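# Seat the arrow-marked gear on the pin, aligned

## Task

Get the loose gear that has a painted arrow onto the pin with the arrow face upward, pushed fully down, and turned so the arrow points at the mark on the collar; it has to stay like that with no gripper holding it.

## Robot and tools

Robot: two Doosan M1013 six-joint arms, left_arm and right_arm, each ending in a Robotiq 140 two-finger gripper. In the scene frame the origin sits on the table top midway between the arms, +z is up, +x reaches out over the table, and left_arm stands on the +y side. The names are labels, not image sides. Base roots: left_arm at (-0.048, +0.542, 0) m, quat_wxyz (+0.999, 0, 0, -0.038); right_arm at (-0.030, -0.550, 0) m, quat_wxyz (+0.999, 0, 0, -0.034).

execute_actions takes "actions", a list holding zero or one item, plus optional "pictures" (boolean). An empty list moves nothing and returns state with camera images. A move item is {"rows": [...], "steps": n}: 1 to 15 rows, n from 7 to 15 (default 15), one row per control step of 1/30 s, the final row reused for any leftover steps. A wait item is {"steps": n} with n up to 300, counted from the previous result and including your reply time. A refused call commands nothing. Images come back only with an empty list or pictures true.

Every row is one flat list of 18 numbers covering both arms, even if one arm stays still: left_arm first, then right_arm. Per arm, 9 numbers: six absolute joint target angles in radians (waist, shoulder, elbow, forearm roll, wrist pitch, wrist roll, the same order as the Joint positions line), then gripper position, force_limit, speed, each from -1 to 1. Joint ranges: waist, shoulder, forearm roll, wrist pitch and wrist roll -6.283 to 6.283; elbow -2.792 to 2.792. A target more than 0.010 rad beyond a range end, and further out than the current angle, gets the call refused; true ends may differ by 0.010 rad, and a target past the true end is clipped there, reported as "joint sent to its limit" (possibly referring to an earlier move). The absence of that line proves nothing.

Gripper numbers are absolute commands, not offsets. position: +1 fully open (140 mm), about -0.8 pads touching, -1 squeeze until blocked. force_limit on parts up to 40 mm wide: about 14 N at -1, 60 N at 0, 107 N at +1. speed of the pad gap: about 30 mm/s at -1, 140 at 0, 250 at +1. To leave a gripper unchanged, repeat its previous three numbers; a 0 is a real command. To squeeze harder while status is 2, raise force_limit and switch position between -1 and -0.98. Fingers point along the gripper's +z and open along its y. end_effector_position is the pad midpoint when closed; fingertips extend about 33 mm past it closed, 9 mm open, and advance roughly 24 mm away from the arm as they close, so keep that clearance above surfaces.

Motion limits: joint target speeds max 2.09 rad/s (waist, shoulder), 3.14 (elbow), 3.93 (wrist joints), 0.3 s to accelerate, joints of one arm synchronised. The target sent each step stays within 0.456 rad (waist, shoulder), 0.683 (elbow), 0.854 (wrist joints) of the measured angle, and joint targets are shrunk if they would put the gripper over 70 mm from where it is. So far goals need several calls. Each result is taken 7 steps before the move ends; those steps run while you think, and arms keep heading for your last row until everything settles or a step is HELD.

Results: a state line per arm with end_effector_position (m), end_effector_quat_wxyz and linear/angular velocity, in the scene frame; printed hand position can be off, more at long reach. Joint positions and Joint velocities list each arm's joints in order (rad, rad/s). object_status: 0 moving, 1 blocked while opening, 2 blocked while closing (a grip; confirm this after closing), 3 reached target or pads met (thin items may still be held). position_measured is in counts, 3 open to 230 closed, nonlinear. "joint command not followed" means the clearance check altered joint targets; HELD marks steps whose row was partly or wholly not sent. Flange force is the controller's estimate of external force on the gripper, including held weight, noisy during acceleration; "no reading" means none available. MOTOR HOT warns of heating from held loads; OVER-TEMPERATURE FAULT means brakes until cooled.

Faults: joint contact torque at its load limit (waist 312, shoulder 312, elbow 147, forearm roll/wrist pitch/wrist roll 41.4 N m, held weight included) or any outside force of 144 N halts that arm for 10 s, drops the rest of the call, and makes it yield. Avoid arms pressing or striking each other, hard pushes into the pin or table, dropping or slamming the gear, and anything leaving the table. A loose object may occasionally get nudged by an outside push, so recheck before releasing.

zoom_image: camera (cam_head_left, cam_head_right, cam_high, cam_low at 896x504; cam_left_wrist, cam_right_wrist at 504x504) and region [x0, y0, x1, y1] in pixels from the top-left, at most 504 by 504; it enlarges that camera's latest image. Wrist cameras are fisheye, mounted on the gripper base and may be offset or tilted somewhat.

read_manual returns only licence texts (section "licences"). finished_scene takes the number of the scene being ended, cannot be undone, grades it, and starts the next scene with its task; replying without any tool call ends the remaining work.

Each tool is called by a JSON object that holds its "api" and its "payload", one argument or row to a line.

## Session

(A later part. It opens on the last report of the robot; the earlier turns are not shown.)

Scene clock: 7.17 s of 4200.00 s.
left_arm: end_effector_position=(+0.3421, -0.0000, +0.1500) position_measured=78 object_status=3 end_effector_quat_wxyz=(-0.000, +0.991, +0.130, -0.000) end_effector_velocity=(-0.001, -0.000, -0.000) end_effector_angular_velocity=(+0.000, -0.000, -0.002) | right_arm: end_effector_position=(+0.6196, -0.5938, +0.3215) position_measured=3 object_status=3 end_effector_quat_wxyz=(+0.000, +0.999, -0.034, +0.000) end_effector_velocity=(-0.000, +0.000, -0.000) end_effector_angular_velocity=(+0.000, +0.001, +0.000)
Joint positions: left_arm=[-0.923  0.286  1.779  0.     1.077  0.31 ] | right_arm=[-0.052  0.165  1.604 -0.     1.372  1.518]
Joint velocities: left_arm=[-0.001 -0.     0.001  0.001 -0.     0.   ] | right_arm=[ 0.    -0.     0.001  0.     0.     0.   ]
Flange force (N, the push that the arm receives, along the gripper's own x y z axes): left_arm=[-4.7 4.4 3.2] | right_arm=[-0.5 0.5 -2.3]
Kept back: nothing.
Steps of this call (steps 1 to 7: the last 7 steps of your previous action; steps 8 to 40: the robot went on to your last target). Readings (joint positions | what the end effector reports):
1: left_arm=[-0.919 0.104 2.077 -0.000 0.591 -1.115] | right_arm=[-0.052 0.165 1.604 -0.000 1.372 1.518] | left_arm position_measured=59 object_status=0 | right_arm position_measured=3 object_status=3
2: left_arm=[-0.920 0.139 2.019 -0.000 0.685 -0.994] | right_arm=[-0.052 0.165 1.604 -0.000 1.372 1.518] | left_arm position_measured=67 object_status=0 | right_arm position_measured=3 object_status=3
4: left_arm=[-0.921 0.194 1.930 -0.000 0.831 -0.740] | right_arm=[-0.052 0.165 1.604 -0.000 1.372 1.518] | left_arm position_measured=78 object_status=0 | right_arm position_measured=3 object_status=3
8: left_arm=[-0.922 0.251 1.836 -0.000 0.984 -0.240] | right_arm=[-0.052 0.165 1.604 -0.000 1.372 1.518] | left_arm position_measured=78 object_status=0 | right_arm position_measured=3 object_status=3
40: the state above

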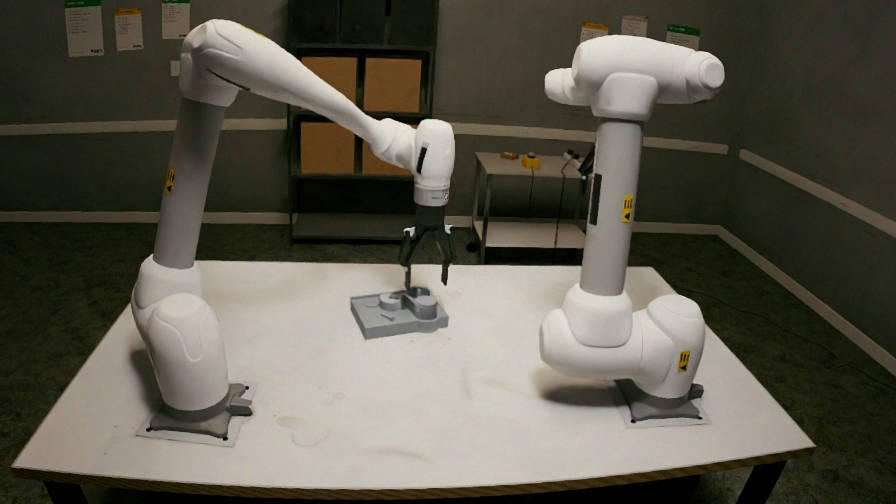

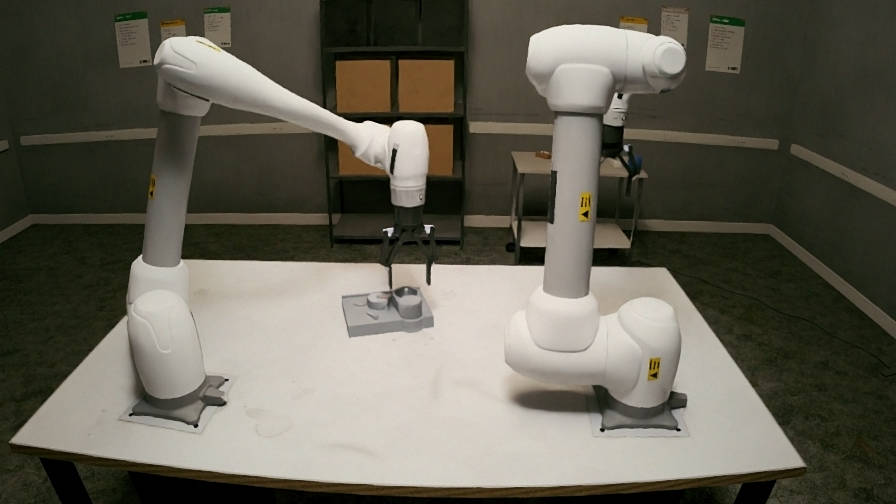

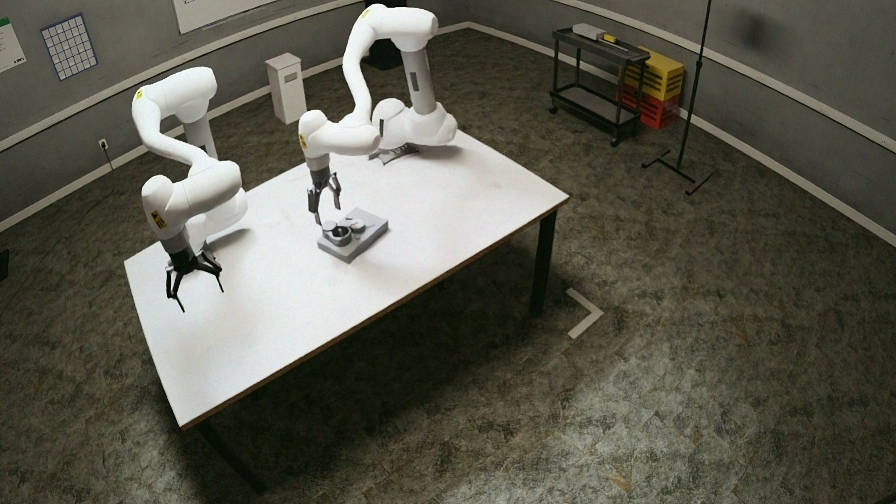

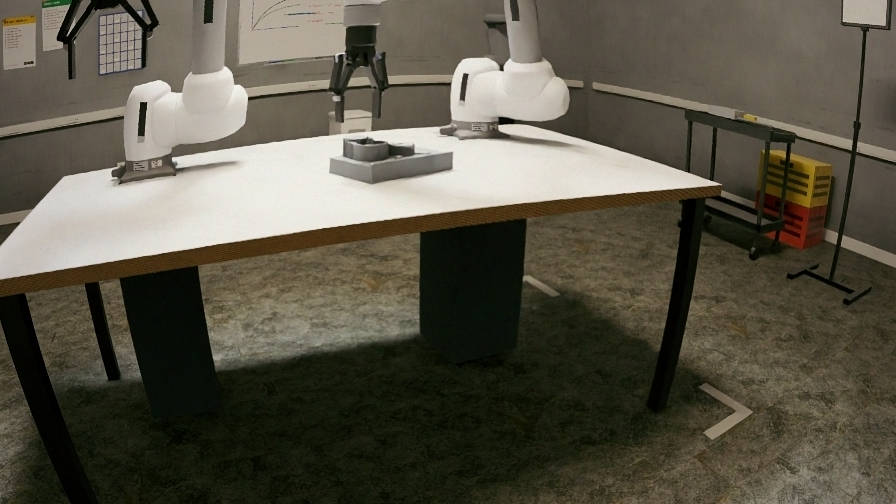

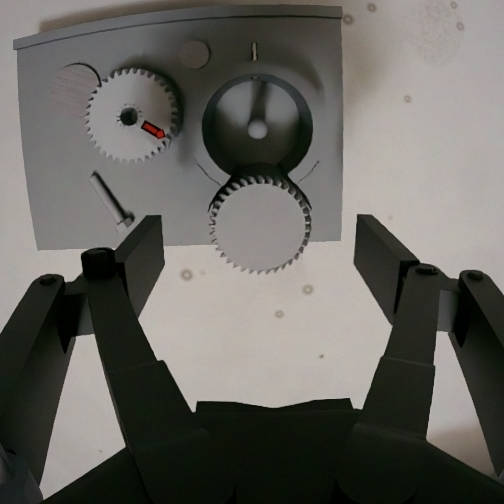

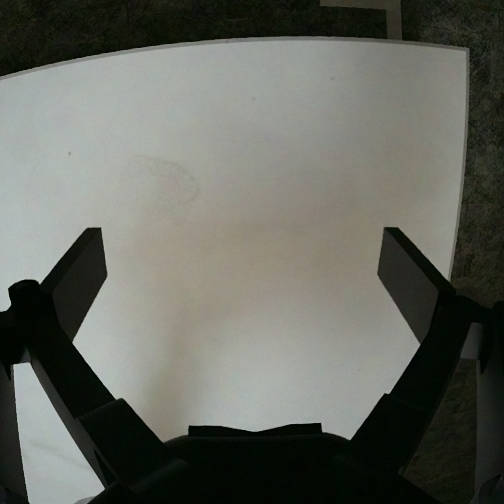

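{"api": "execute_actions", "payload": {
  "actions": [
    {"rows":[[-0.923,0.3189,1.8157,0,1.007,0.31,0.15,-0.5,0,-0.052,0.165,1.604,0,1.372,1.518,1,0,0]]}
  ]
}}

{"api": "execute_actions", "payload": {
  "actions": [
    {"rows":[[-0.923,0.3189,1.8157,0,1.007,0.31,-1,-0.5,-0.5,-0.052,0.165,1.604,0,1.372,1.518,1,0,0]]}
  ]
}}

{"api": "execute_actions", "payload": {
  "actions": [
    {"steps":15}
  ],
  "pictures": true
}}

{"api": "zoom_image", "payload": {
  "camera": "cam_left_wrist",
  "region": [160,40,360,320]
}}

Scene clock: 8.13 s of 4200.00 s.
left_arm: end_effector_position=(+0.3421, +0.0001, +0.1099) position_measured=110 object_status=0 end_effector_quat_wxyz=(-0.000, +0.991, +0.130, +0.000) end_effector_velocity=(+0.002, -0.001, +0.003) end_effector_angular_velocity=(-0.006, -0.006, -0.001) | right_arm: end_effector_position=(+0.6196, -0.5938, +0.3215) position_measured=3 object_status=3 end_effector_quat_wxyz=(+0.000, +0.999, -0.034, +0.000) end_effector_velocity=(-0.001, +0.001, -0.001) end_effector_angular_velocity=(+0.001, +0.004, +0.001)
Joint positions: left_arm=[-0.923  0.319  1.816  0.     1.007  0.31 ] | right_arm=[-0.052  0.165  1.604 -0.     1.372  1.518]
Joint velocities: left_arm=[ 0.    -0.004 -0.001  0.002 -0.004  0.   ] | right_arm=[ 0.001  0.     0.001  0.     0.002 -0.   ]
Flange force (N, the push that the arm receives, along the gripper's own x y z axes): left_arm=[-2.8 5.5 6.4] | right_arm=[-1.6 0.8 -1.8]
Steps of this call (steps 1 to 15: the robot went on to your last target; steps 16 to 21: nothing new was sent; steps 22 to 29: the first 8 steps of this action). Readings (joint positions | what the end effector reports):
22: left_arm=[-0.923 0.286 1.779 0.000 1.077 0.310] | right_arm=[-0.052 0.165 1.604 -0.000 1.372 1.518] | left_arm position_measured=78 object_status=0 | right_arm position_measured=3 object_status=3
23: left_arm=[-0.923 0.289 1.782 0.000 1.070 0.310] | right_arm=[-0.052 0.165 1.604 -0.000 1.372 1.518] | left_arm position_measured=81 object_status=0 | right_arm position_measured=3 object_status=3
25: left_arm=[-0.923 0.311 1.807 0.000 1.025 0.310] | right_arm=[-0.052 0.165 1.604 -0.000 1.372 1.518] | left_arm position_measured=96 object_status=0 | right_arm position_measured=3 object_status=3
29: the state above

Scene clock: 8.63 s of 4200.00 s.
left_arm: end_effector_position=(+0.3423, -0.0006, +0.1103) position_measured=139 object_status=0 end_effector_quat_wxyz=(+0.001, +0.991, +0.130, +0.000) end_effector_velocity=(-0.000, -0.001, -0.001) end_effector_angular_velocity=(-0.001, -0.001, -0.001) | right_arm: end_effector_position=(+0.6196, -0.5938, +0.3215) position_measured=3 object_status=3 end_effector_quat_wxyz=(+0.000, +0.999, -0.034, +0.000) end_effector_velocity=(-0.001, -0.000, -0.000) end_effector_angular_velocity=(+0.000, +0.001, -0.000)
Joint positions: left_arm=[-0.923  0.319  1.815 -0.     1.006  0.31 ] | right_arm=[-0.052  0.165  1.604 -0.     1.372  1.518]
Joint velocities: left_arm=[-0.001  0.001  0.     0.    -0.003 -0.   ] | right_arm=[-0.    -0.     0.     0.     0.001 -0.   ]
Flange force (N, the push that the arm receives, along the gripper's own x y z axes): left_arm=[-8.2 25.1 -15.0] | right_arm=[0.2 2.4 -2.6]
Steps of this call (steps 1 to 7: the last 7 steps of your previous action; steps 8 to 15: the first 8 steps of this action). Readings (joint positions | what the end effector reports):
8: left_arm=[-0.923 0.319 1.816 0.000 1.007 0.310] | right_arm=[-0.052 0.165 1.604 -0.000 1.372 1.518] | left_arm position_measured=110 object_status=0 | right_arm position_measured=3 object_status=3
9: left_arm=[-0.923 0.319 1.816 0.000 1.007 0.310] | right_arm=[-0.052 0.165 1.604 -0.000 1.372 1.518] | left_arm position_measured=112 object_status=0 | right_arm position_measured=3 object_status=3
11: left_arm=[-0.923 0.319 1.816 0.000 1.007 0.310] | right_arm=[-0.052 0.165 1.604 -0.000 1.372 1.518] | left_arm position_measured=121 object_status=0 | right_arm position_measured=3 object_status=3
15: the state above

Scene clock: 9.13 s of 4200.00 s.
left_arm: end_effector_position=(+0.3421, -0.0001, +0.1100) position_measured=140 object_status=2 end_effector_quat_wxyz=(+0.000, +0.991, +0.130, +0.000) end_effector_velocity=(+0.000, -0.000, +0.000) end_effector_angular_velocity=(-0.002, -0.002, -0.000) | right_arm: end_effector_position=(+0.6196, -0.5938, +0.3215) position_measured=3 object_status=3 end_effector_quat_wxyz=(+0.000, +0.999, -0.034, +0.000) end_effector_velocity=(-0.000, -0.000, +0.000) end_effector_angular_velocity=(-0.000, +0.001, -0.001)
Joint positions: left_arm=[-0.923  0.319  1.816 -0.     1.007  0.31 ] | right_arm=[-0.052  0.165  1.604 -0.     1.372  1.518]
Joint velocities: left_arm=[ 0.    -0.001  0.001  0.    -0.003  0.   ] | right_arm=[-0.001 -0.    -0.001 -0.001  0.002  0.   ]
Flange force (N, the push that the arm receives, along the gripper's own x y z axes): left_arm=[-4.4 42.4 -22.8] | right_arm=[-3.1 2.8 -2.6]
Kept back: nothing.
Steps of this call (steps 1 to 7: the last 7 steps of your previous action; steps 8 to 15: the robot went on to your last target). Readings (joint positions | what the end effector reports):
1: left_arm=[-0.923 0.319 1.815 -0.000 1.006 0.310] | right_arm=[-0.052 0.165 1.604 -0.000 1.372 1.518] | left_arm position_measured=140 object_status=0 | right_arm position_measured=3 object_status=3
2: left_arm=[-0.923 0.319 1.815 -0.000 1.006 0.310] | right_arm=[-0.052 0.165 1.604 -0.000 1.372 1.518] | left_arm position_measured=140 object_status=0 | right_arm position_measured=3 object_status=3
4: left_arm=[-0.923 0.319 1.815 -0.000 1.007 0.310] | right_arm=[-0.052 0.165 1.604 -0.000 1.372 1.518] | left_arm position_measured=140 object_status=0 | right_arm position_measured=3 object_status=3
8: left_arm=[-0.923 0.319 1.815 -0.000 1.007 0.310] | right_arm=[-0.052 0.165 1.604 -0.000 1.372 1.518] | left_arm position_measured=140 object_status=2 | right_arm position_measured=3 object_status=3
15: the state above
All arms were judged still, so your last target was given up. Only a new action makes them travel on or press farther. Fingers that are still opening or closing keep moving.

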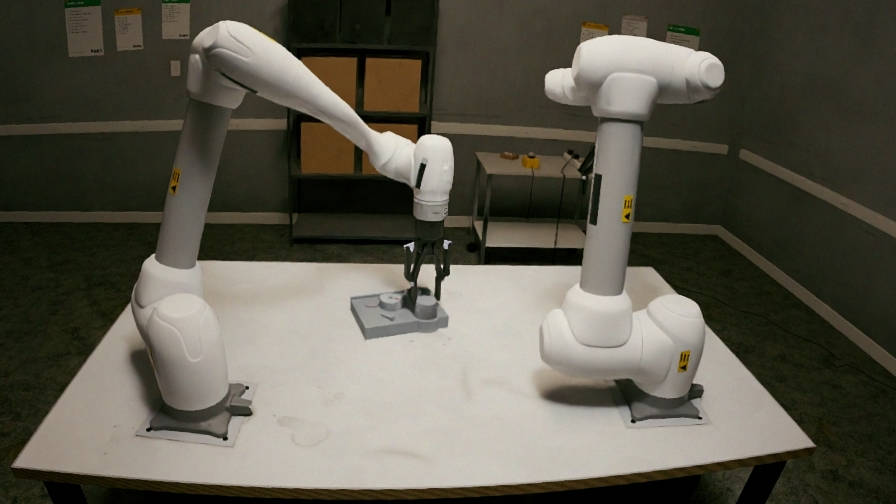

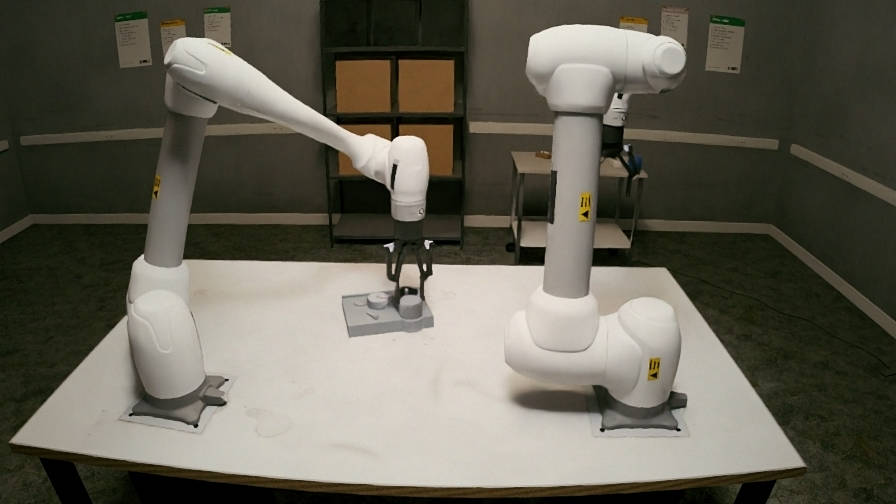

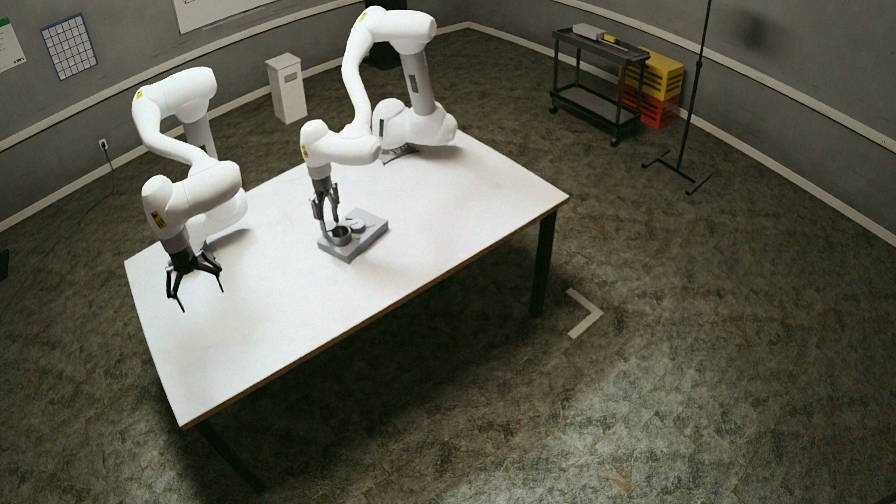

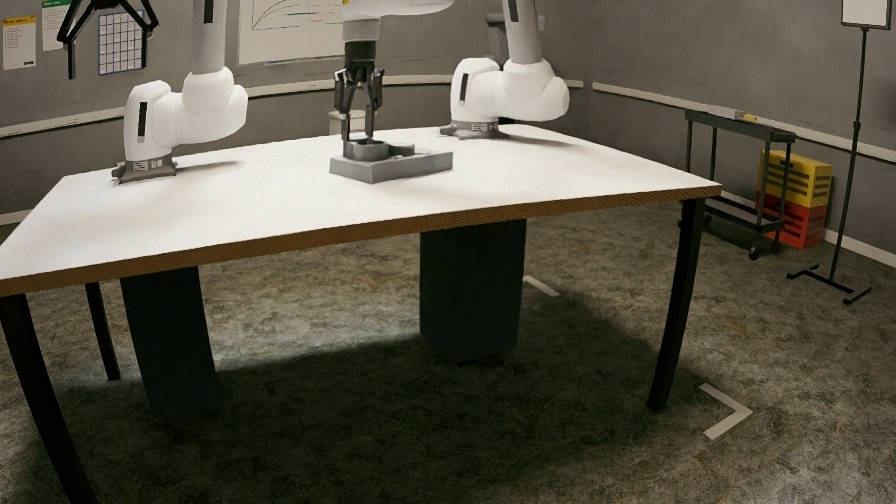

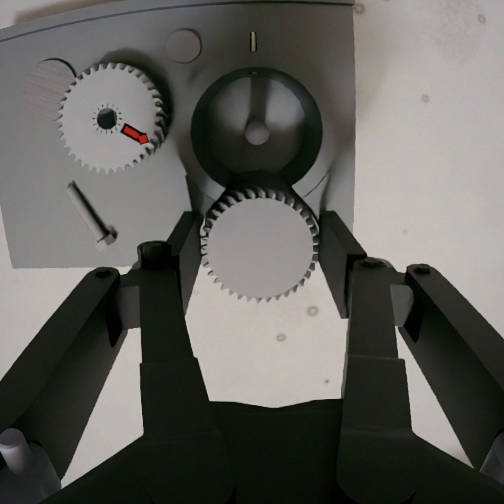

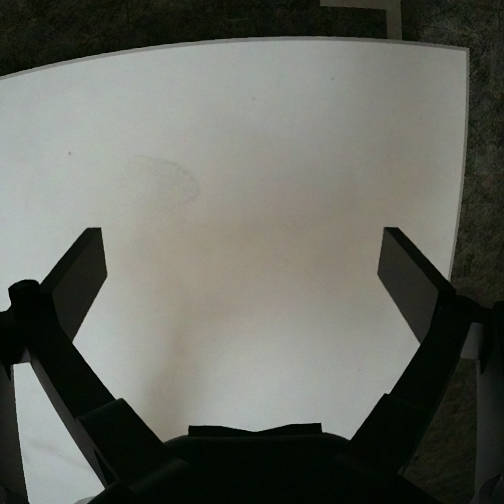

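Region (160, 40, 360, 320) of cam_left_wrist's 504x504 image, scaled by 1.800, with more detail than that image has; it fills the left 360 columns of this view, and the rest is white.

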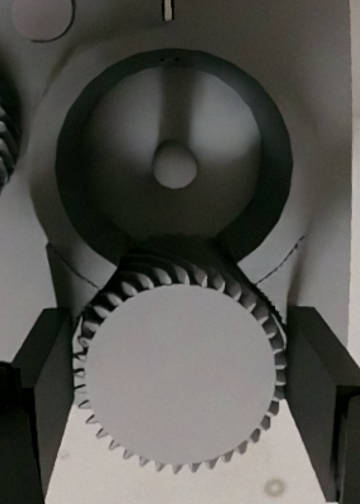

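{"api": "execute_actions", "payload": {
  "actions": [
    {"rows":[[-0.923,0.3203,1.8137,0,1.0076,0.31,-0.98,-0.5,-0.5,-0.052,0.165,1.604,0,1.372,1.518,1,0,0],[-0.923,0.3203,1.8137,0,1.0076,0.31,-0.98,-0.5,-0.5,-0.052,0.165,1.604,0,1.372,1.518,1,0,0],[-0.923,0.3203,1.8137,0,1.0076,0.31,-0.98,-0.5,-0.5,-0.052,0.165,1.604,0,1.372,1.518,1,0,0],[-0.923,0.3203,1.8137,0,1.0076,0.31,-0.98,-0.5,-0.5,-0.052,0.165,1.604,0,1.372,1.518,1,0,0],[-0.923,0.3203,1.8137,0,1.0076,0.33,-0.98,-0.5,-0.5,-0.052,0.165,1.604,0,1.372,1.518,1,0,0],[-0.923,0.3203,1.8137,0,1.0076,0.35,-0.98,-0.5,-0.5,-0.052,0.165,1.604,0,1.372,1.518,1,0,0],[-0.923,0.3203,1.8137,0,1.0076,0.37,-0.98,-0.5,-0.5,-0.052,0.165,1.604,0,1.372,1.518,1,0,0],[-0.923,0.3203,1.8137,0,1.0076,0.39,-0.98,-0.5,-0.5,-0.052,0.165,1.604,0,1.372,1.518,1,0,0]]}
  ]
}}

{"api": "execute_actions", "payload": {
  "actions": [
    {"steps":12}
  ],
  "pictures": true
}}

{"api": "zoom_image", "payload": {
  "camera": "cam_left_wrist",
  "region": [160,40,360,320]
}}

Scene clock: 9.90 s of 4200.00 s.
left_arm: end_effector_position=(+0.3426, -0.0007, +0.1099) position_measured=140 object_status=2 end_effector_quat_wxyz=(-0.000, +0.994, +0.111, -0.000) end_effector_velocity=(+0.004, -0.002, -0.001) end_effector_angular_velocity=(-0.006, -0.007, -0.535) | right_arm: end_effector_position=(+0.6196, -0.5938, +0.3215) position_measured=3 object_status=3 end_effector_quat_wxyz=(+0.000, +0.999, -0.034, +0.000) end_effector_velocity=(+0.000, -0.001, -0.000) end_effector_angular_velocity=(-0.000, -0.001, -0.001)
Joint positions: left_arm=[-0.923  0.32   1.814  0.     1.008  0.349] | right_arm=[-0.052  0.165  1.604 -0.     1.372  1.518]
Joint velocities: left_arm=[ 0.001  0.002 -0.001  0.003 -0.009  0.534] | right_arm=[-0.001 -0.     0.    -0.    -0.001  0.   ]
Flange force (N, the push that the arm receives, along the gripper's own x y z axes): left_arm=[2.4 29.7 -20.6] | right_arm=[-0.2 1.5 -1.9]
Steps of this call (steps 1 to 15: nothing new was sent; steps 16 to 23: the first 8 steps of this action). Readings (joint positions | what the end effector reports):
16: left_arm=[-0.923 0.319 1.816 -0.000 1.007 0.310] | right_arm=[-0.052 0.165 1.604 -0.000 1.372 1.518] | left_arm position_measured=140 object_status=0 | right_arm position_measured=3 object_status=3
17: left_arm=[-0.923 0.320 1.815 -0.000 1.007 0.310] | right_arm=[-0.052 0.165 1.604 -0.000 1.372 1.518] | left_arm position_measured=140 object_status=0 | right_arm position_measured=3 object_status=3
19: left_arm=[-0.923 0.320 1.814 0.000 1.008 0.310] | right_arm=[-0.052 0.165 1.604 -0.000 1.372 1.518] | left_arm position_measured=140 object_status=0 | right_arm position_measured=3 object_status=3
23: the state above

Scene clock: 10.30 s of 4200.00 s.
left_arm: end_effector_position=(+0.3427, -0.0008, +0.1099) position_measured=140 object_status=2 end_effector_quat_wxyz=(-0.000, +0.996, +0.091, +0.000) end_effector_velocity=(+0.000, -0.000, +0.000) end_effector_angular_velocity=(-0.003, +0.002, +0.005) | right_arm: end_effector_position=(+0.6196, -0.5938, +0.3215) position_measured=3 object_status=3 end_effector_quat_wxyz=(+0.000, +0.999, -0.034, +0.000) end_effector_velocity=(-0.001, -0.002, +0.000) end_effector_angular_velocity=(+0.000, +0.002, -0.003)
Joint positions: left_arm=[-0.923  0.32   1.814  0.     1.008  0.39 ] | right_arm=[-0.052  0.165  1.604 -0.     1.372  1.518]
Joint velocities: left_arm=[ 0.002 -0.     0.    -0.004 -0.002 -0.   ] | right_arm=[-0.003 -0.    -0.    -0.     0.002 -0.   ]
Flange force (N, the push that the arm receives, along the gripper's own x y z axes): left_arm=[5.0 18.2 -9.1] | right_arm=[-1.7 0.5 -3.0]
Kept back: nothing.
Steps of this call (steps 1 to 7: the last 7 steps of your previous action; steps 8 to 12: the robot went on to your last target). Readings (joint positions | what the end effector reports):
1: left_arm=[-0.923 0.320 1.814 0.000 1.008 0.368] | right_arm=[-0.052 0.165 1.604 -0.000 1.372 1.518] | left_arm position_measured=140 object_status=2 | right_arm position_measured=3 object_status=3
2: left_arm=[-0.923 0.320 1.814 0.000 1.008 0.383] | right_arm=[-0.052 0.165 1.604 -0.000 1.372 1.518] | left_arm position_measured=140 object_status=2 | right_arm position_measured=3 object_status=3
4: left_arm=[-0.923 0.320 1.814 0.000 1.008 0.390] | right_arm=[-0.052 0.165 1.604 -0.000 1.372 1.518] | left_arm position_measured=140 object_status=2 | right_arm position_measured=3 object_status=3
8: left_arm=[-0.923 0.320 1.814 0.000 1.008 0.390] | right_arm=[-0.052 0.165 1.604 -0.000 1.372 1.518] | left_arm position_measured=140 object_status=2 | right_arm position_measured=3 object_status=3
12: the state above

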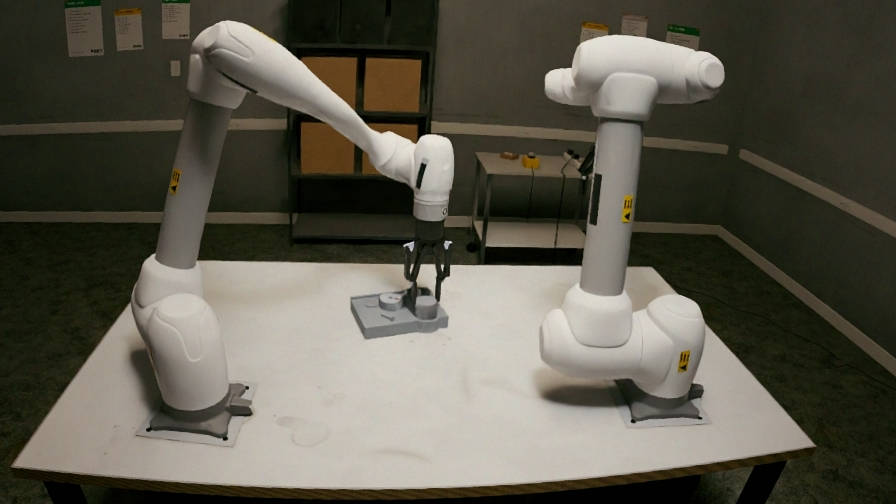

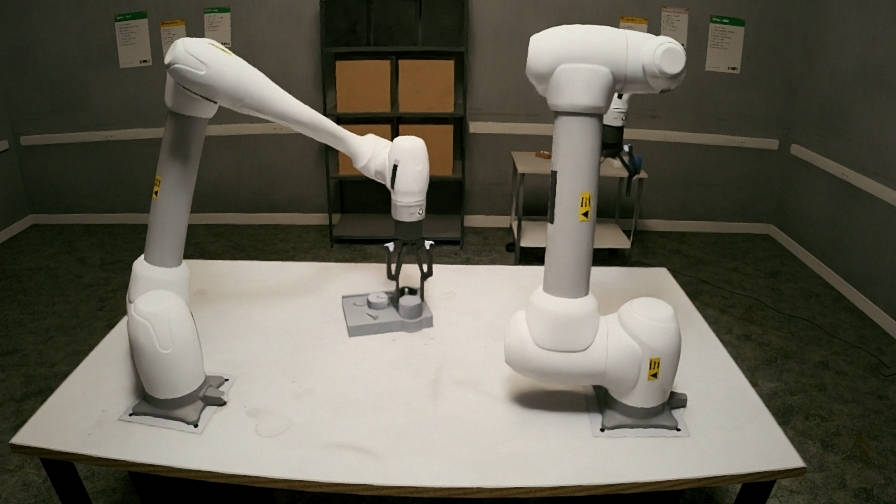

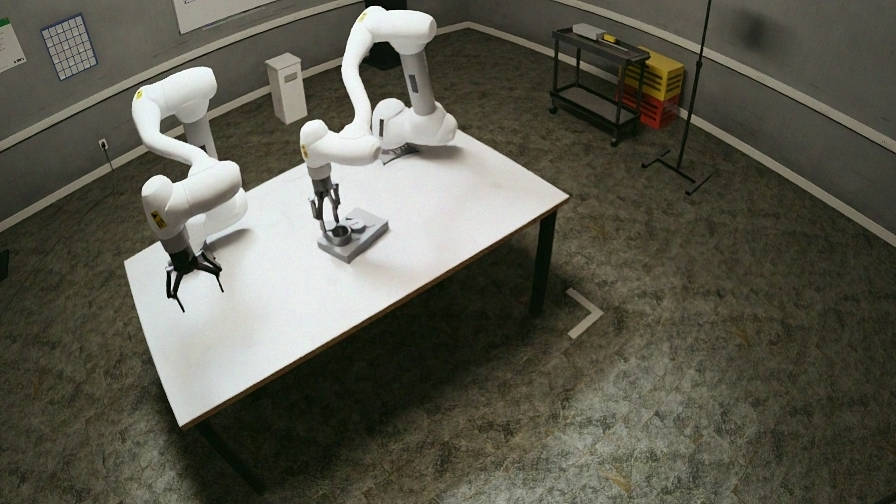

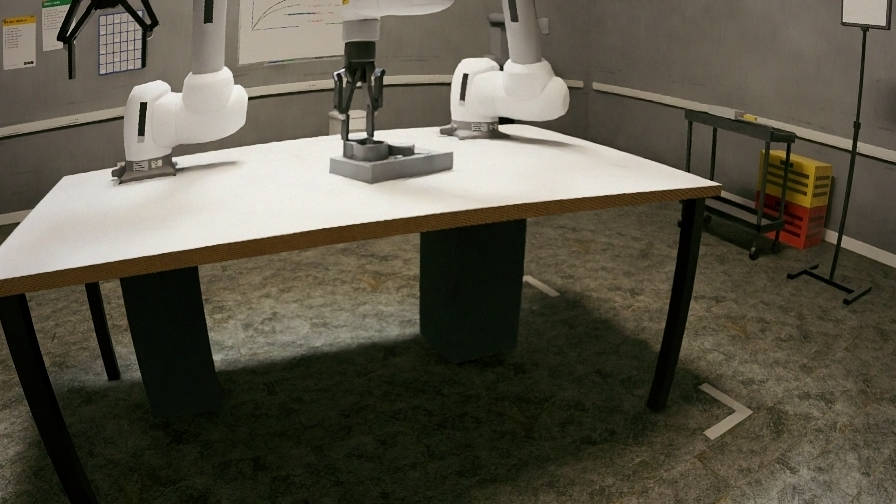

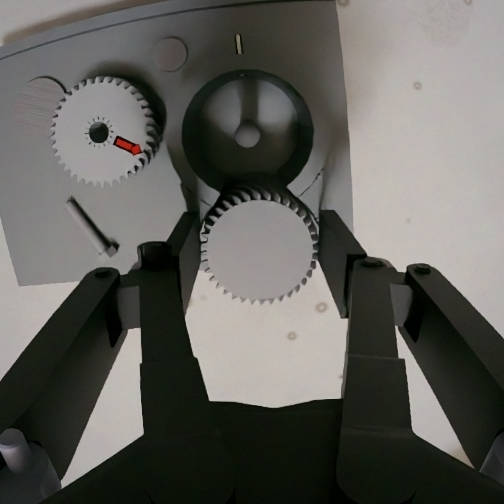

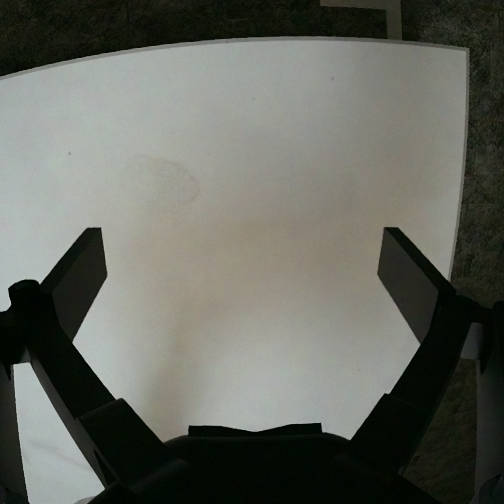

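Region (160, 40, 360, 320) of cam_left_wrist's 504x504 image, scaled by 1.800, with more detail than that image has; it fills the left 360 columns of this view, and the rest is white.

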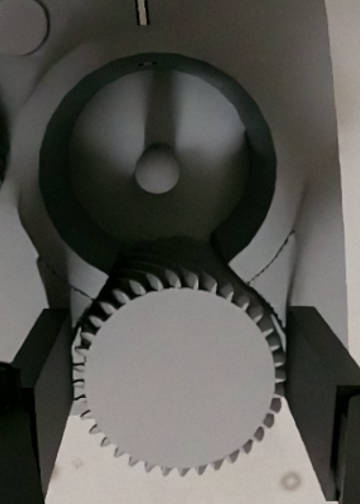

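{"api": "execute_actions", "payload": {
  "actions": [
    {"rows":[[-0.923,0.3203,1.8137,0,1.0076,0.39,0.05,-0.5,0,-0.052,0.165,1.604,0,1.372,1.518,1,0,0],[-0.923,0.3203,1.8137,0,1.0076,0.39,0.05,-0.5,0,-0.052,0.165,1.604,0,1.372,1.518,1,0,0],[-0.923,0.3203,1.8137,0,1.0076,0.39,0.05,-0.5,0,-0.052,0.165,1.604,0,1.372,1.518,1,0,0],[-0.923,0.298,1.793,0,1.0506,0.36,0.05,-0.5,0,-0.052,0.165,1.604,0,1.372,1.518,1,0,0]],"steps":10}
  ]
}}

{"api": "execute_actions", "payload": {
  "actions": [
    {"rows":[[-0.8463,0.3278,1.7512,0,1.0626,0.3605,-0.585,-0.8,0,-0.052,0.165,1.604,0,1.372,1.518,1,0,0]]}
  ]
}}

{"api": "execute_actions", "payload": {
  "actions": [
    {"steps":12}
  ],
  "pictures": true
}}

Scene clock: 10.93 s of 4200.00 s.
left_arm: end_effector_position=(+0.3426, -0.0009, +0.1100) position_measured=131 object_status=0 end_effector_quat_wxyz=(-0.000, +0.996, +0.091, -0.000) end_effector_velocity=(-0.001, +0.000, -0.000) end_effector_angular_velocity=(-0.000, +0.000, -0.001) | right_arm: end_effector_position=(+0.6196, -0.5938, +0.3215) position_measured=3 object_status=3 end_effector_quat_wxyz=(+0.000, +0.999, -0.034, +0.000) end_effector_velocity=(+0.001, +0.002, +0.001) end_effector_angular_velocity=(+0.000, -0.001, +0.002)
Joint positions: left_arm=[-0.923  0.32   1.814 -0.     1.008  0.39 ] | right_arm=[-0.052  0.165  1.604 -0.     1.372  1.518]
Joint velocities: left_arm=[-0.001 -0.001  0.002 -0.    -0.     0.   ] | right_arm=[ 0.003  0.    -0.001  0.     0.    -0.   ]
Flange force (N, the push that the arm receives, along the gripper's own x y z axes): left_arm=[-3.8 3.6 2.0] | right_arm=[0.1 -0.1 -1.5]
Steps of this call (steps 1 to 16: the robot went on to your last target; steps 17 to 19: the first 3 steps of this action). Readings (joint positions | what the end effector reports):
17: left_arm=[-0.923 0.320 1.814 0.000 1.008 0.390] | right_arm=[-0.052 0.165 1.604 -0.000 1.372 1.518] | left_arm position_measured=140 object_status=0 | right_arm position_measured=3 object_status=3
18: left_arm=[-0.923 0.320 1.814 -0.000 1.008 0.390] | right_arm=[-0.052 0.165 1.604 -0.000 1.372 1.518] | left_arm position_measured=140 object_status=0 | right_arm position_measured=3 object_status=3
19: the state above

Scene clock: 11.43 s of 4200.00 s.
left_arm: end_effector_position=(+0.3953, +0.0148, +0.1349) position_measured=171 object_status=0 end_effector_quat_wxyz=(-0.000, +0.990, +0.144, +0.000) end_effector_velocity=(+0.003, +0.001, +0.001) end_effector_angular_velocity=(+0.000, +0.001, +0.004) | right_arm: end_effector_position=(+0.6196, -0.5938, +0.3215) position_measured=3 object_status=3 end_effector_quat_wxyz=(+0.000, +0.999, -0.034, +0.000) end_effector_velocity=(-0.001, -0.001, -0.000) end_effector_angular_velocity=(+0.000, +0.001, -0.001)
Joint positions: left_arm=[-0.846  0.328  1.751  0.     1.063  0.36 ] | right_arm=[-0.052  0.165  1.604 -0.     1.372  1.518]
Joint velocities: left_arm=[ 0.005  0.002 -0.003 -0.001  0.003  0.001] | right_arm=[-0.001 -0.     0.001  0.     0.001 -0.   ]
Flange force (N, the push that the arm receives, along the gripper's own x y z axes): left_arm=[-5.1 3.1 0.6] | right_arm=[-1.9 1.1 -2.6]
Steps of this call (steps 1 to 7: the last 7 steps of your previous action; steps 8 to 15: the first 8 steps of this action). Readings (joint positions | what the end effector reports):
8: left_arm=[-0.923 0.298 1.793 -0.000 1.051 0.360] | right_arm=[-0.052 0.165 1.604 -0.000 1.372 1.518] | left_arm position_measured=123 object_status=0 | right_arm position_measured=3 object_status=3
9: left_arm=[-0.919 0.300 1.791 -0.000 1.051 0.360] | right_arm=[-0.052 0.165 1.604 0.000 1.372 1.518] | left_arm position_measured=126 object_status=0 | right_arm position_measured=3 object_status=3
11: left_arm=[-0.890 0.312 1.775 -0.000 1.056 0.360] | right_arm=[-0.052 0.165 1.604 -0.000 1.372 1.518] | left_arm position_measured=141 object_status=0 | right_arm position_measured=3 object_status=3
15: the state above

Scene clock: 11.83 s of 4200.00 s.
left_arm: end_effector_position=(+0.3954, +0.0147, +0.1349) position_measured=203 object_status=3 end_effector_quat_wxyz=(-0.000, +0.990, +0.143, +0.000) end_effector_velocity=(-0.002, -0.001, -0.001) end_effector_angular_velocity=(-0.001, +0.003, +0.001) | right_arm: end_effector_position=(+0.6196, -0.5938, +0.3215) position_measured=3 object_status=3 end_effector_quat_wxyz=(+0.000, +0.999, -0.034, +0.000) end_effector_velocity=(-0.000, -0.000, -0.001) end_effector_angular_velocity=(-0.000, +0.001, -0.000)
Joint positions: left_arm=[-0.846  0.328  1.751  0.     1.063  0.361] | right_arm=[-0.052  0.165  1.604 -0.     1.372  1.518]
Joint velocities: left_arm=[-0.001  0.001  0.001 -0.004 -0.001 -0.   ] | right_arm=[-0.     0.     0.001 -0.    -0.     0.   ]
Flange force (N, the push that the arm receives, along the gripper's own x y z axes): left_arm=[-4.5 5.4 3.1] | right_arm=[-0.7 2.2 -2.2]
Kept back: nothing.
Steps of this call (steps 1 to 7: the last 7 steps of your previous action; steps 8 to 12: the robot went on to your last target). Readings (joint positions | what the end effector reports):
1: left_arm=[-0.846 0.328 1.751 0.000 1.063 0.360] | right_arm=[-0.052 0.165 1.604 -0.000 1.372 1.518] | left_arm position_measured=179 object_status=0 | right_arm position_measured=3 object_status=3
2: left_arm=[-0.846 0.328 1.751 0.000 1.063 0.360] | right_arm=[-0.052 0.165 1.604 -0.000 1.372 1.518] | left_arm position_measured=186 object_status=0 | right_arm position_measured=3 object_status=3
4: left_arm=[-0.846 0.328 1.751 0.000 1.063 0.360] | right_arm=[-0.052 0.165 1.604 -0.000 1.372 1.518] | left_arm position_measured=200 object_status=0 | right_arm position_measured=3 object_status=3
8: left_arm=[-0.846 0.328 1.751 0.000 1.063 0.360] | right_arm=[-0.052 0.165 1.604 -0.000 1.372 1.518] | left_arm position_measured=203 object_status=0 | right_arm position_measured=3 object_status=3
12: the state above

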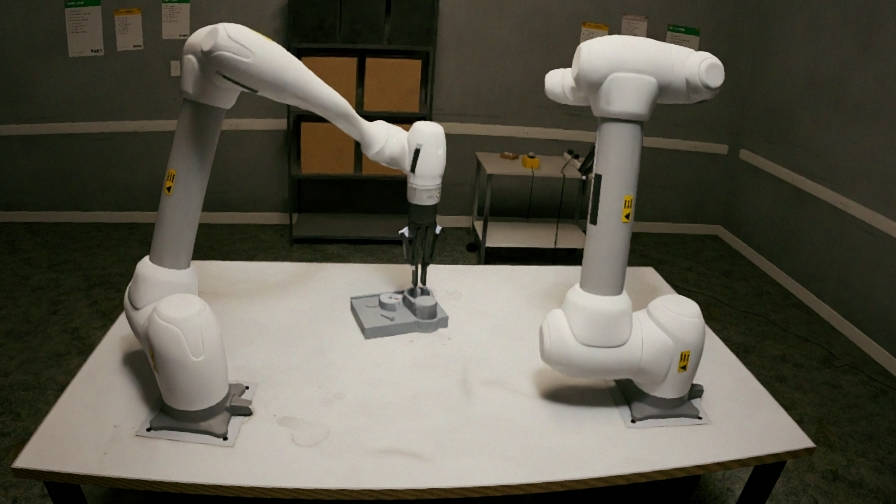

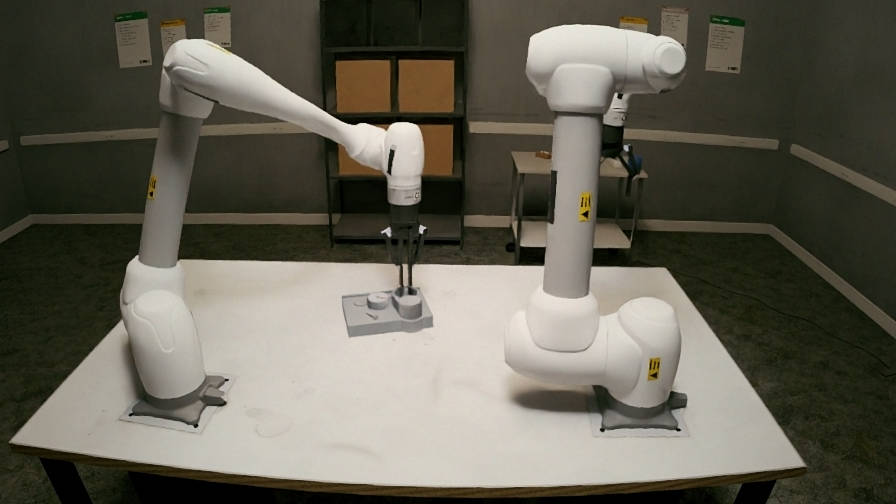

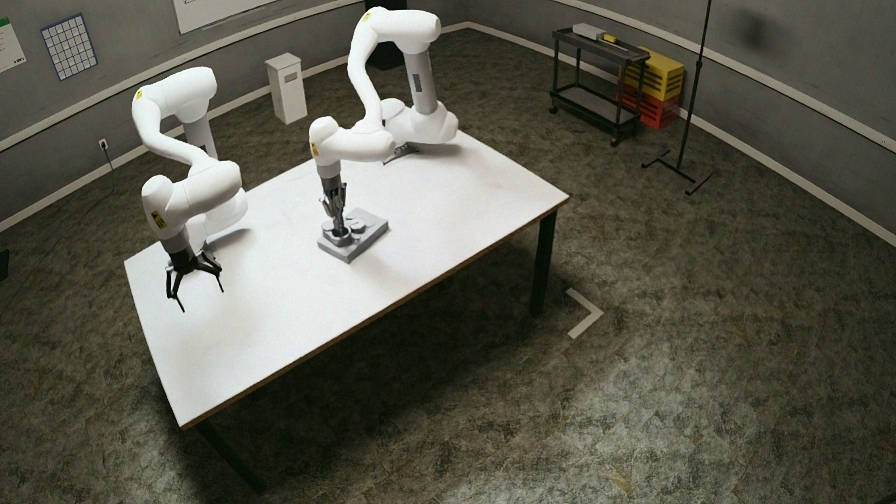

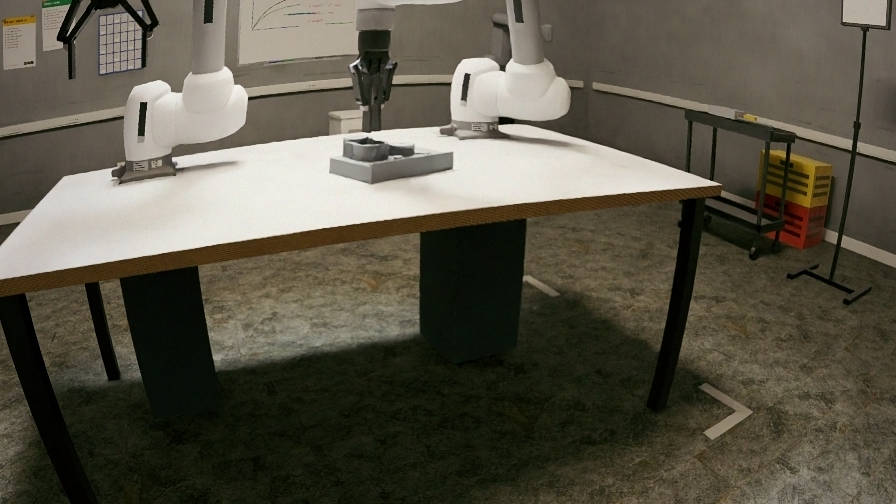

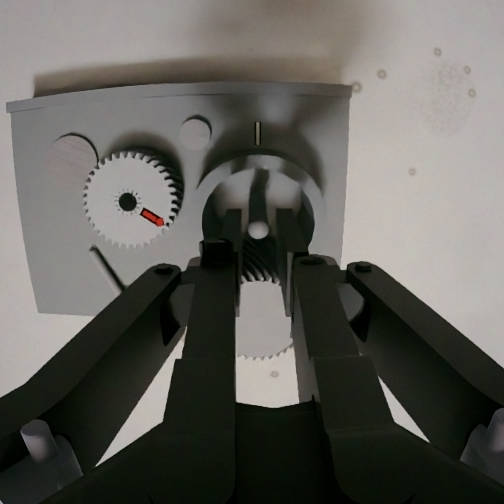

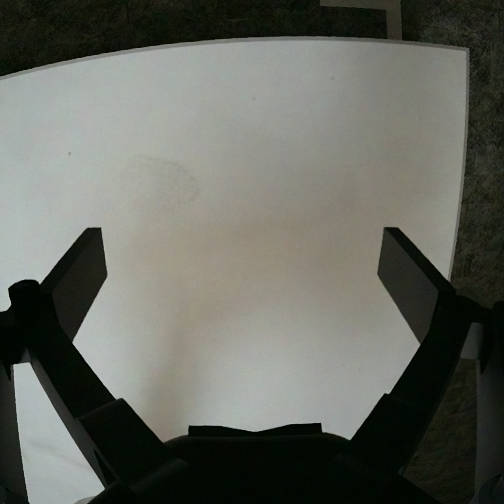

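{"api": "execute_actions", "payload": {
  "actions": [
    {"rows":[[-0.8463,0.3851,1.8053,0,0.9512,0.3605,-0.62,-0.8,0,-0.052,0.165,1.604,0,1.372,1.518,1,0,0]],"steps":12}
  ]
}}

{"api": "execute_actions", "payload": {
  "actions": [
    {"rows":[[-0.8463,0.3949,1.8126,0,0.9341,0.3605,-0.62,-0.8,0,-0.052,0.165,1.604,0,1.372,1.518,1,0,0]],"steps":14}
  ]
}}

Scene clock: 12.40 s of 4200.00 s.
left_arm: end_effector_position=(+0.3950, +0.0148, +0.0811) position_measured=208 object_status=0 end_effector_quat_wxyz=(-0.001, +0.990, +0.143, -0.001) end_effector_velocity=(-0.029, +0.030, -0.436) end_effector_angular_velocity=(+0.055, +0.052, +0.002) | right_arm: end_effector_position=(+0.6196, -0.5938, +0.3215) position_measured=3 object_status=3 end_effector_quat_wxyz=(+0.000, +0.999, -0.034, +0.000) end_effector_velocity=(-0.001, -0.001, -0.001) end_effector_angular_velocity=(+0.000, +0.001, -0.001)
Joint positions: left_arm=[-0.846  0.375  1.796 -0.     0.972  0.361] | right_arm=[-0.052  0.165  1.604 -0.     1.372  1.518]
Joint velocities: left_arm=[-0.003  0.385  0.371 -0.01  -0.681  0.001] | right_arm=[-0.001 -0.     0.001  0.     0.     0.   ]
Flange force (N, the push that the arm receives, along the gripper's own x y z axes): left_arm=[-3.6 7.4 11.1] | right_arm=[0.1 0.6 -2.2]
Steps of this call (steps 1 to 12: the robot went on to your last target; steps 13 to 17: the first 5 steps of this action). Readings (joint positions | what the end effector reports):
13: left_arm=[-0.846 0.328 1.751 0.000 1.063 0.361] | right_arm=[-0.052 0.165 1.604 -0.000 1.372 1.518] | left_arm position_measured=203 object_status=0 | right_arm position_measured=3 object_status=3
14: left_arm=[-0.846 0.331 1.754 0.000 1.056 0.360] | right_arm=[-0.052 0.165 1.604 -0.000 1.372 1.518] | left_arm position_measured=205 object_status=0 | right_arm position_measured=3 object_status=3
16: left_arm=[-0.846 0.359 1.780 0.000 1.002 0.361] | right_arm=[-0.052 0.165 1.604 -0.000 1.372 1.518] | left_arm position_measured=208 object_status=0 | right_arm position_measured=3 object_status=3
17: the state above

Scene clock: 12.87 s of 4200.00 s.
left_arm: end_effector_position=(+0.3952, +0.0146, +0.0599) position_measured=208 object_status=3 end_effector_quat_wxyz=(-0.000, +0.990, +0.143, +0.000) end_effector_velocity=(+0.000, -0.000, -0.000) end_effector_angular_velocity=(+0.000, -0.000, -0.001) | right_arm: end_effector_position=(+0.6196, -0.5938, +0.3215) position_measured=3 object_status=3 end_effector_quat_wxyz=(+0.000, +0.999, -0.034, +0.000) end_effector_velocity=(-0.001, +0.000, -0.001) end_effector_angular_velocity=(-0.000, +0.001, +0.000)
Joint positions: left_arm=[-0.846  0.395  1.813  0.     0.934  0.361] | right_arm=[-0.052  0.165  1.604 -0.     1.372  1.518]
Joint velocities: left_arm=[ 0.     0.001 -0.001  0.001  0.     0.   ] | right_arm=[ 0.    -0.     0.001 -0.    -0.    -0.   ]
Flange force (N, the push that the arm receives, along the gripper's own x y z axes): left_arm=[-1.3 6.0 1.8] | right_arm=[-0.5 2.9 -3.5]
Steps of this call (steps 1 to 7: the last 7 steps of your previous action; steps 8 to 14: the first 7 steps of this action). Readings (joint positions | what the end effector reports):
8: left_arm=[-0.846 0.385 1.805 -0.000 0.951 0.361] | right_arm=[-0.052 0.165 1.604 -0.000 1.372 1.518] | left_arm position_measured=208 object_status=0 | right_arm position_measured=3 object_status=3
9: left_arm=[-0.846 0.388 1.807 0.000 0.945 0.361] | right_arm=[-0.052 0.165 1.604 -0.000 1.372 1.518] | left_arm position_measured=208 object_status=3 | right_arm position_measured=3 object_status=3
11: left_arm=[-0.846 0.395 1.813 0.000 0.935 0.361] | right_arm=[-0.052 0.165 1.604 -0.000 1.372 1.518] | left_arm position_measured=208 object_status=3 | right_arm position_measured=3 object_status=3
14: the state above

3 mm steps.

{"api": "execute_actions", "payload": {
  "actions": [
    {"rows":[[-0.8463,0.3979,1.8147,0,0.929,0.3605,-0.62,-0.8,0,-0.052,0.165,1.604,0,1.372,1.518,1,0,0]],"steps":13}
  ]
}}

Scene clock: 13.30 s of 4200.00 s.
left_arm: end_effector_position=(+0.3953, +0.0145, +0.0570) position_measured=208 object_status=3 end_effector_quat_wxyz=(+0.000, +0.990, +0.143, +0.000) end_effector_velocity=(-0.002, -0.000, -0.001) end_effector_angular_velocity=(+0.001, +0.001, -0.002) | right_arm: end_effector_position=(+0.6196, -0.5938, +0.3215) position_measured=3 object_status=3 end_effector_quat_wxyz=(+0.000, +0.999, -0.034, +0.000) end_effector_velocity=(+0.000, -0.001, +0.000) end_effector_angular_velocity=(+0.000, -0.001, -0.002)
Joint positions: left_arm=[-0.846  0.398  1.815  0.     0.929  0.361] | right_arm=[-0.052  0.165  1.604 -0.     1.372  1.518]
Joint velocities: left_arm=[-0.002  0.     0.002 -0.    -0.001 -0.   ] | right_arm=[-0.002 -0.    -0.001  0.    -0.     0.   ]
Flange force (N, the push that the arm receives, along the gripper's own x y z axes): left_arm=[-4.6 4.2 2.7] | right_arm=[-1.1 2.0 -2.4]
Steps of this call (steps 1 to 7: the last 7 steps of your previous action; steps 8 to 13: the first 6 steps of this action). Readings (joint positions | what the end effector reports):
8: left_arm=[-0.846 0.395 1.813 0.000 0.934 0.361] | right_arm=[-0.052 0.165 1.604 -0.000 1.372 1.518] | left_arm position_measured=208 object_status=3 | right_arm position_measured=3 object_status=3
9: left_arm=[-0.846 0.396 1.813 0.000 0.931 0.361] | right_arm=[-0.052 0.165 1.604 -0.000 1.372 1.518] | left_arm position_measured=208 object_status=3 | right_arm position_measured=3 object_status=3
11: left_arm=[-0.846 0.398 1.814 0.000 0.929 0.361] | right_arm=[-0.052 0.165 1.604 -0.000 1.372 1.518] | left_arm position_measured=208 object_status=3 | right_arm position_measured=3 object_status=3
13: the state above


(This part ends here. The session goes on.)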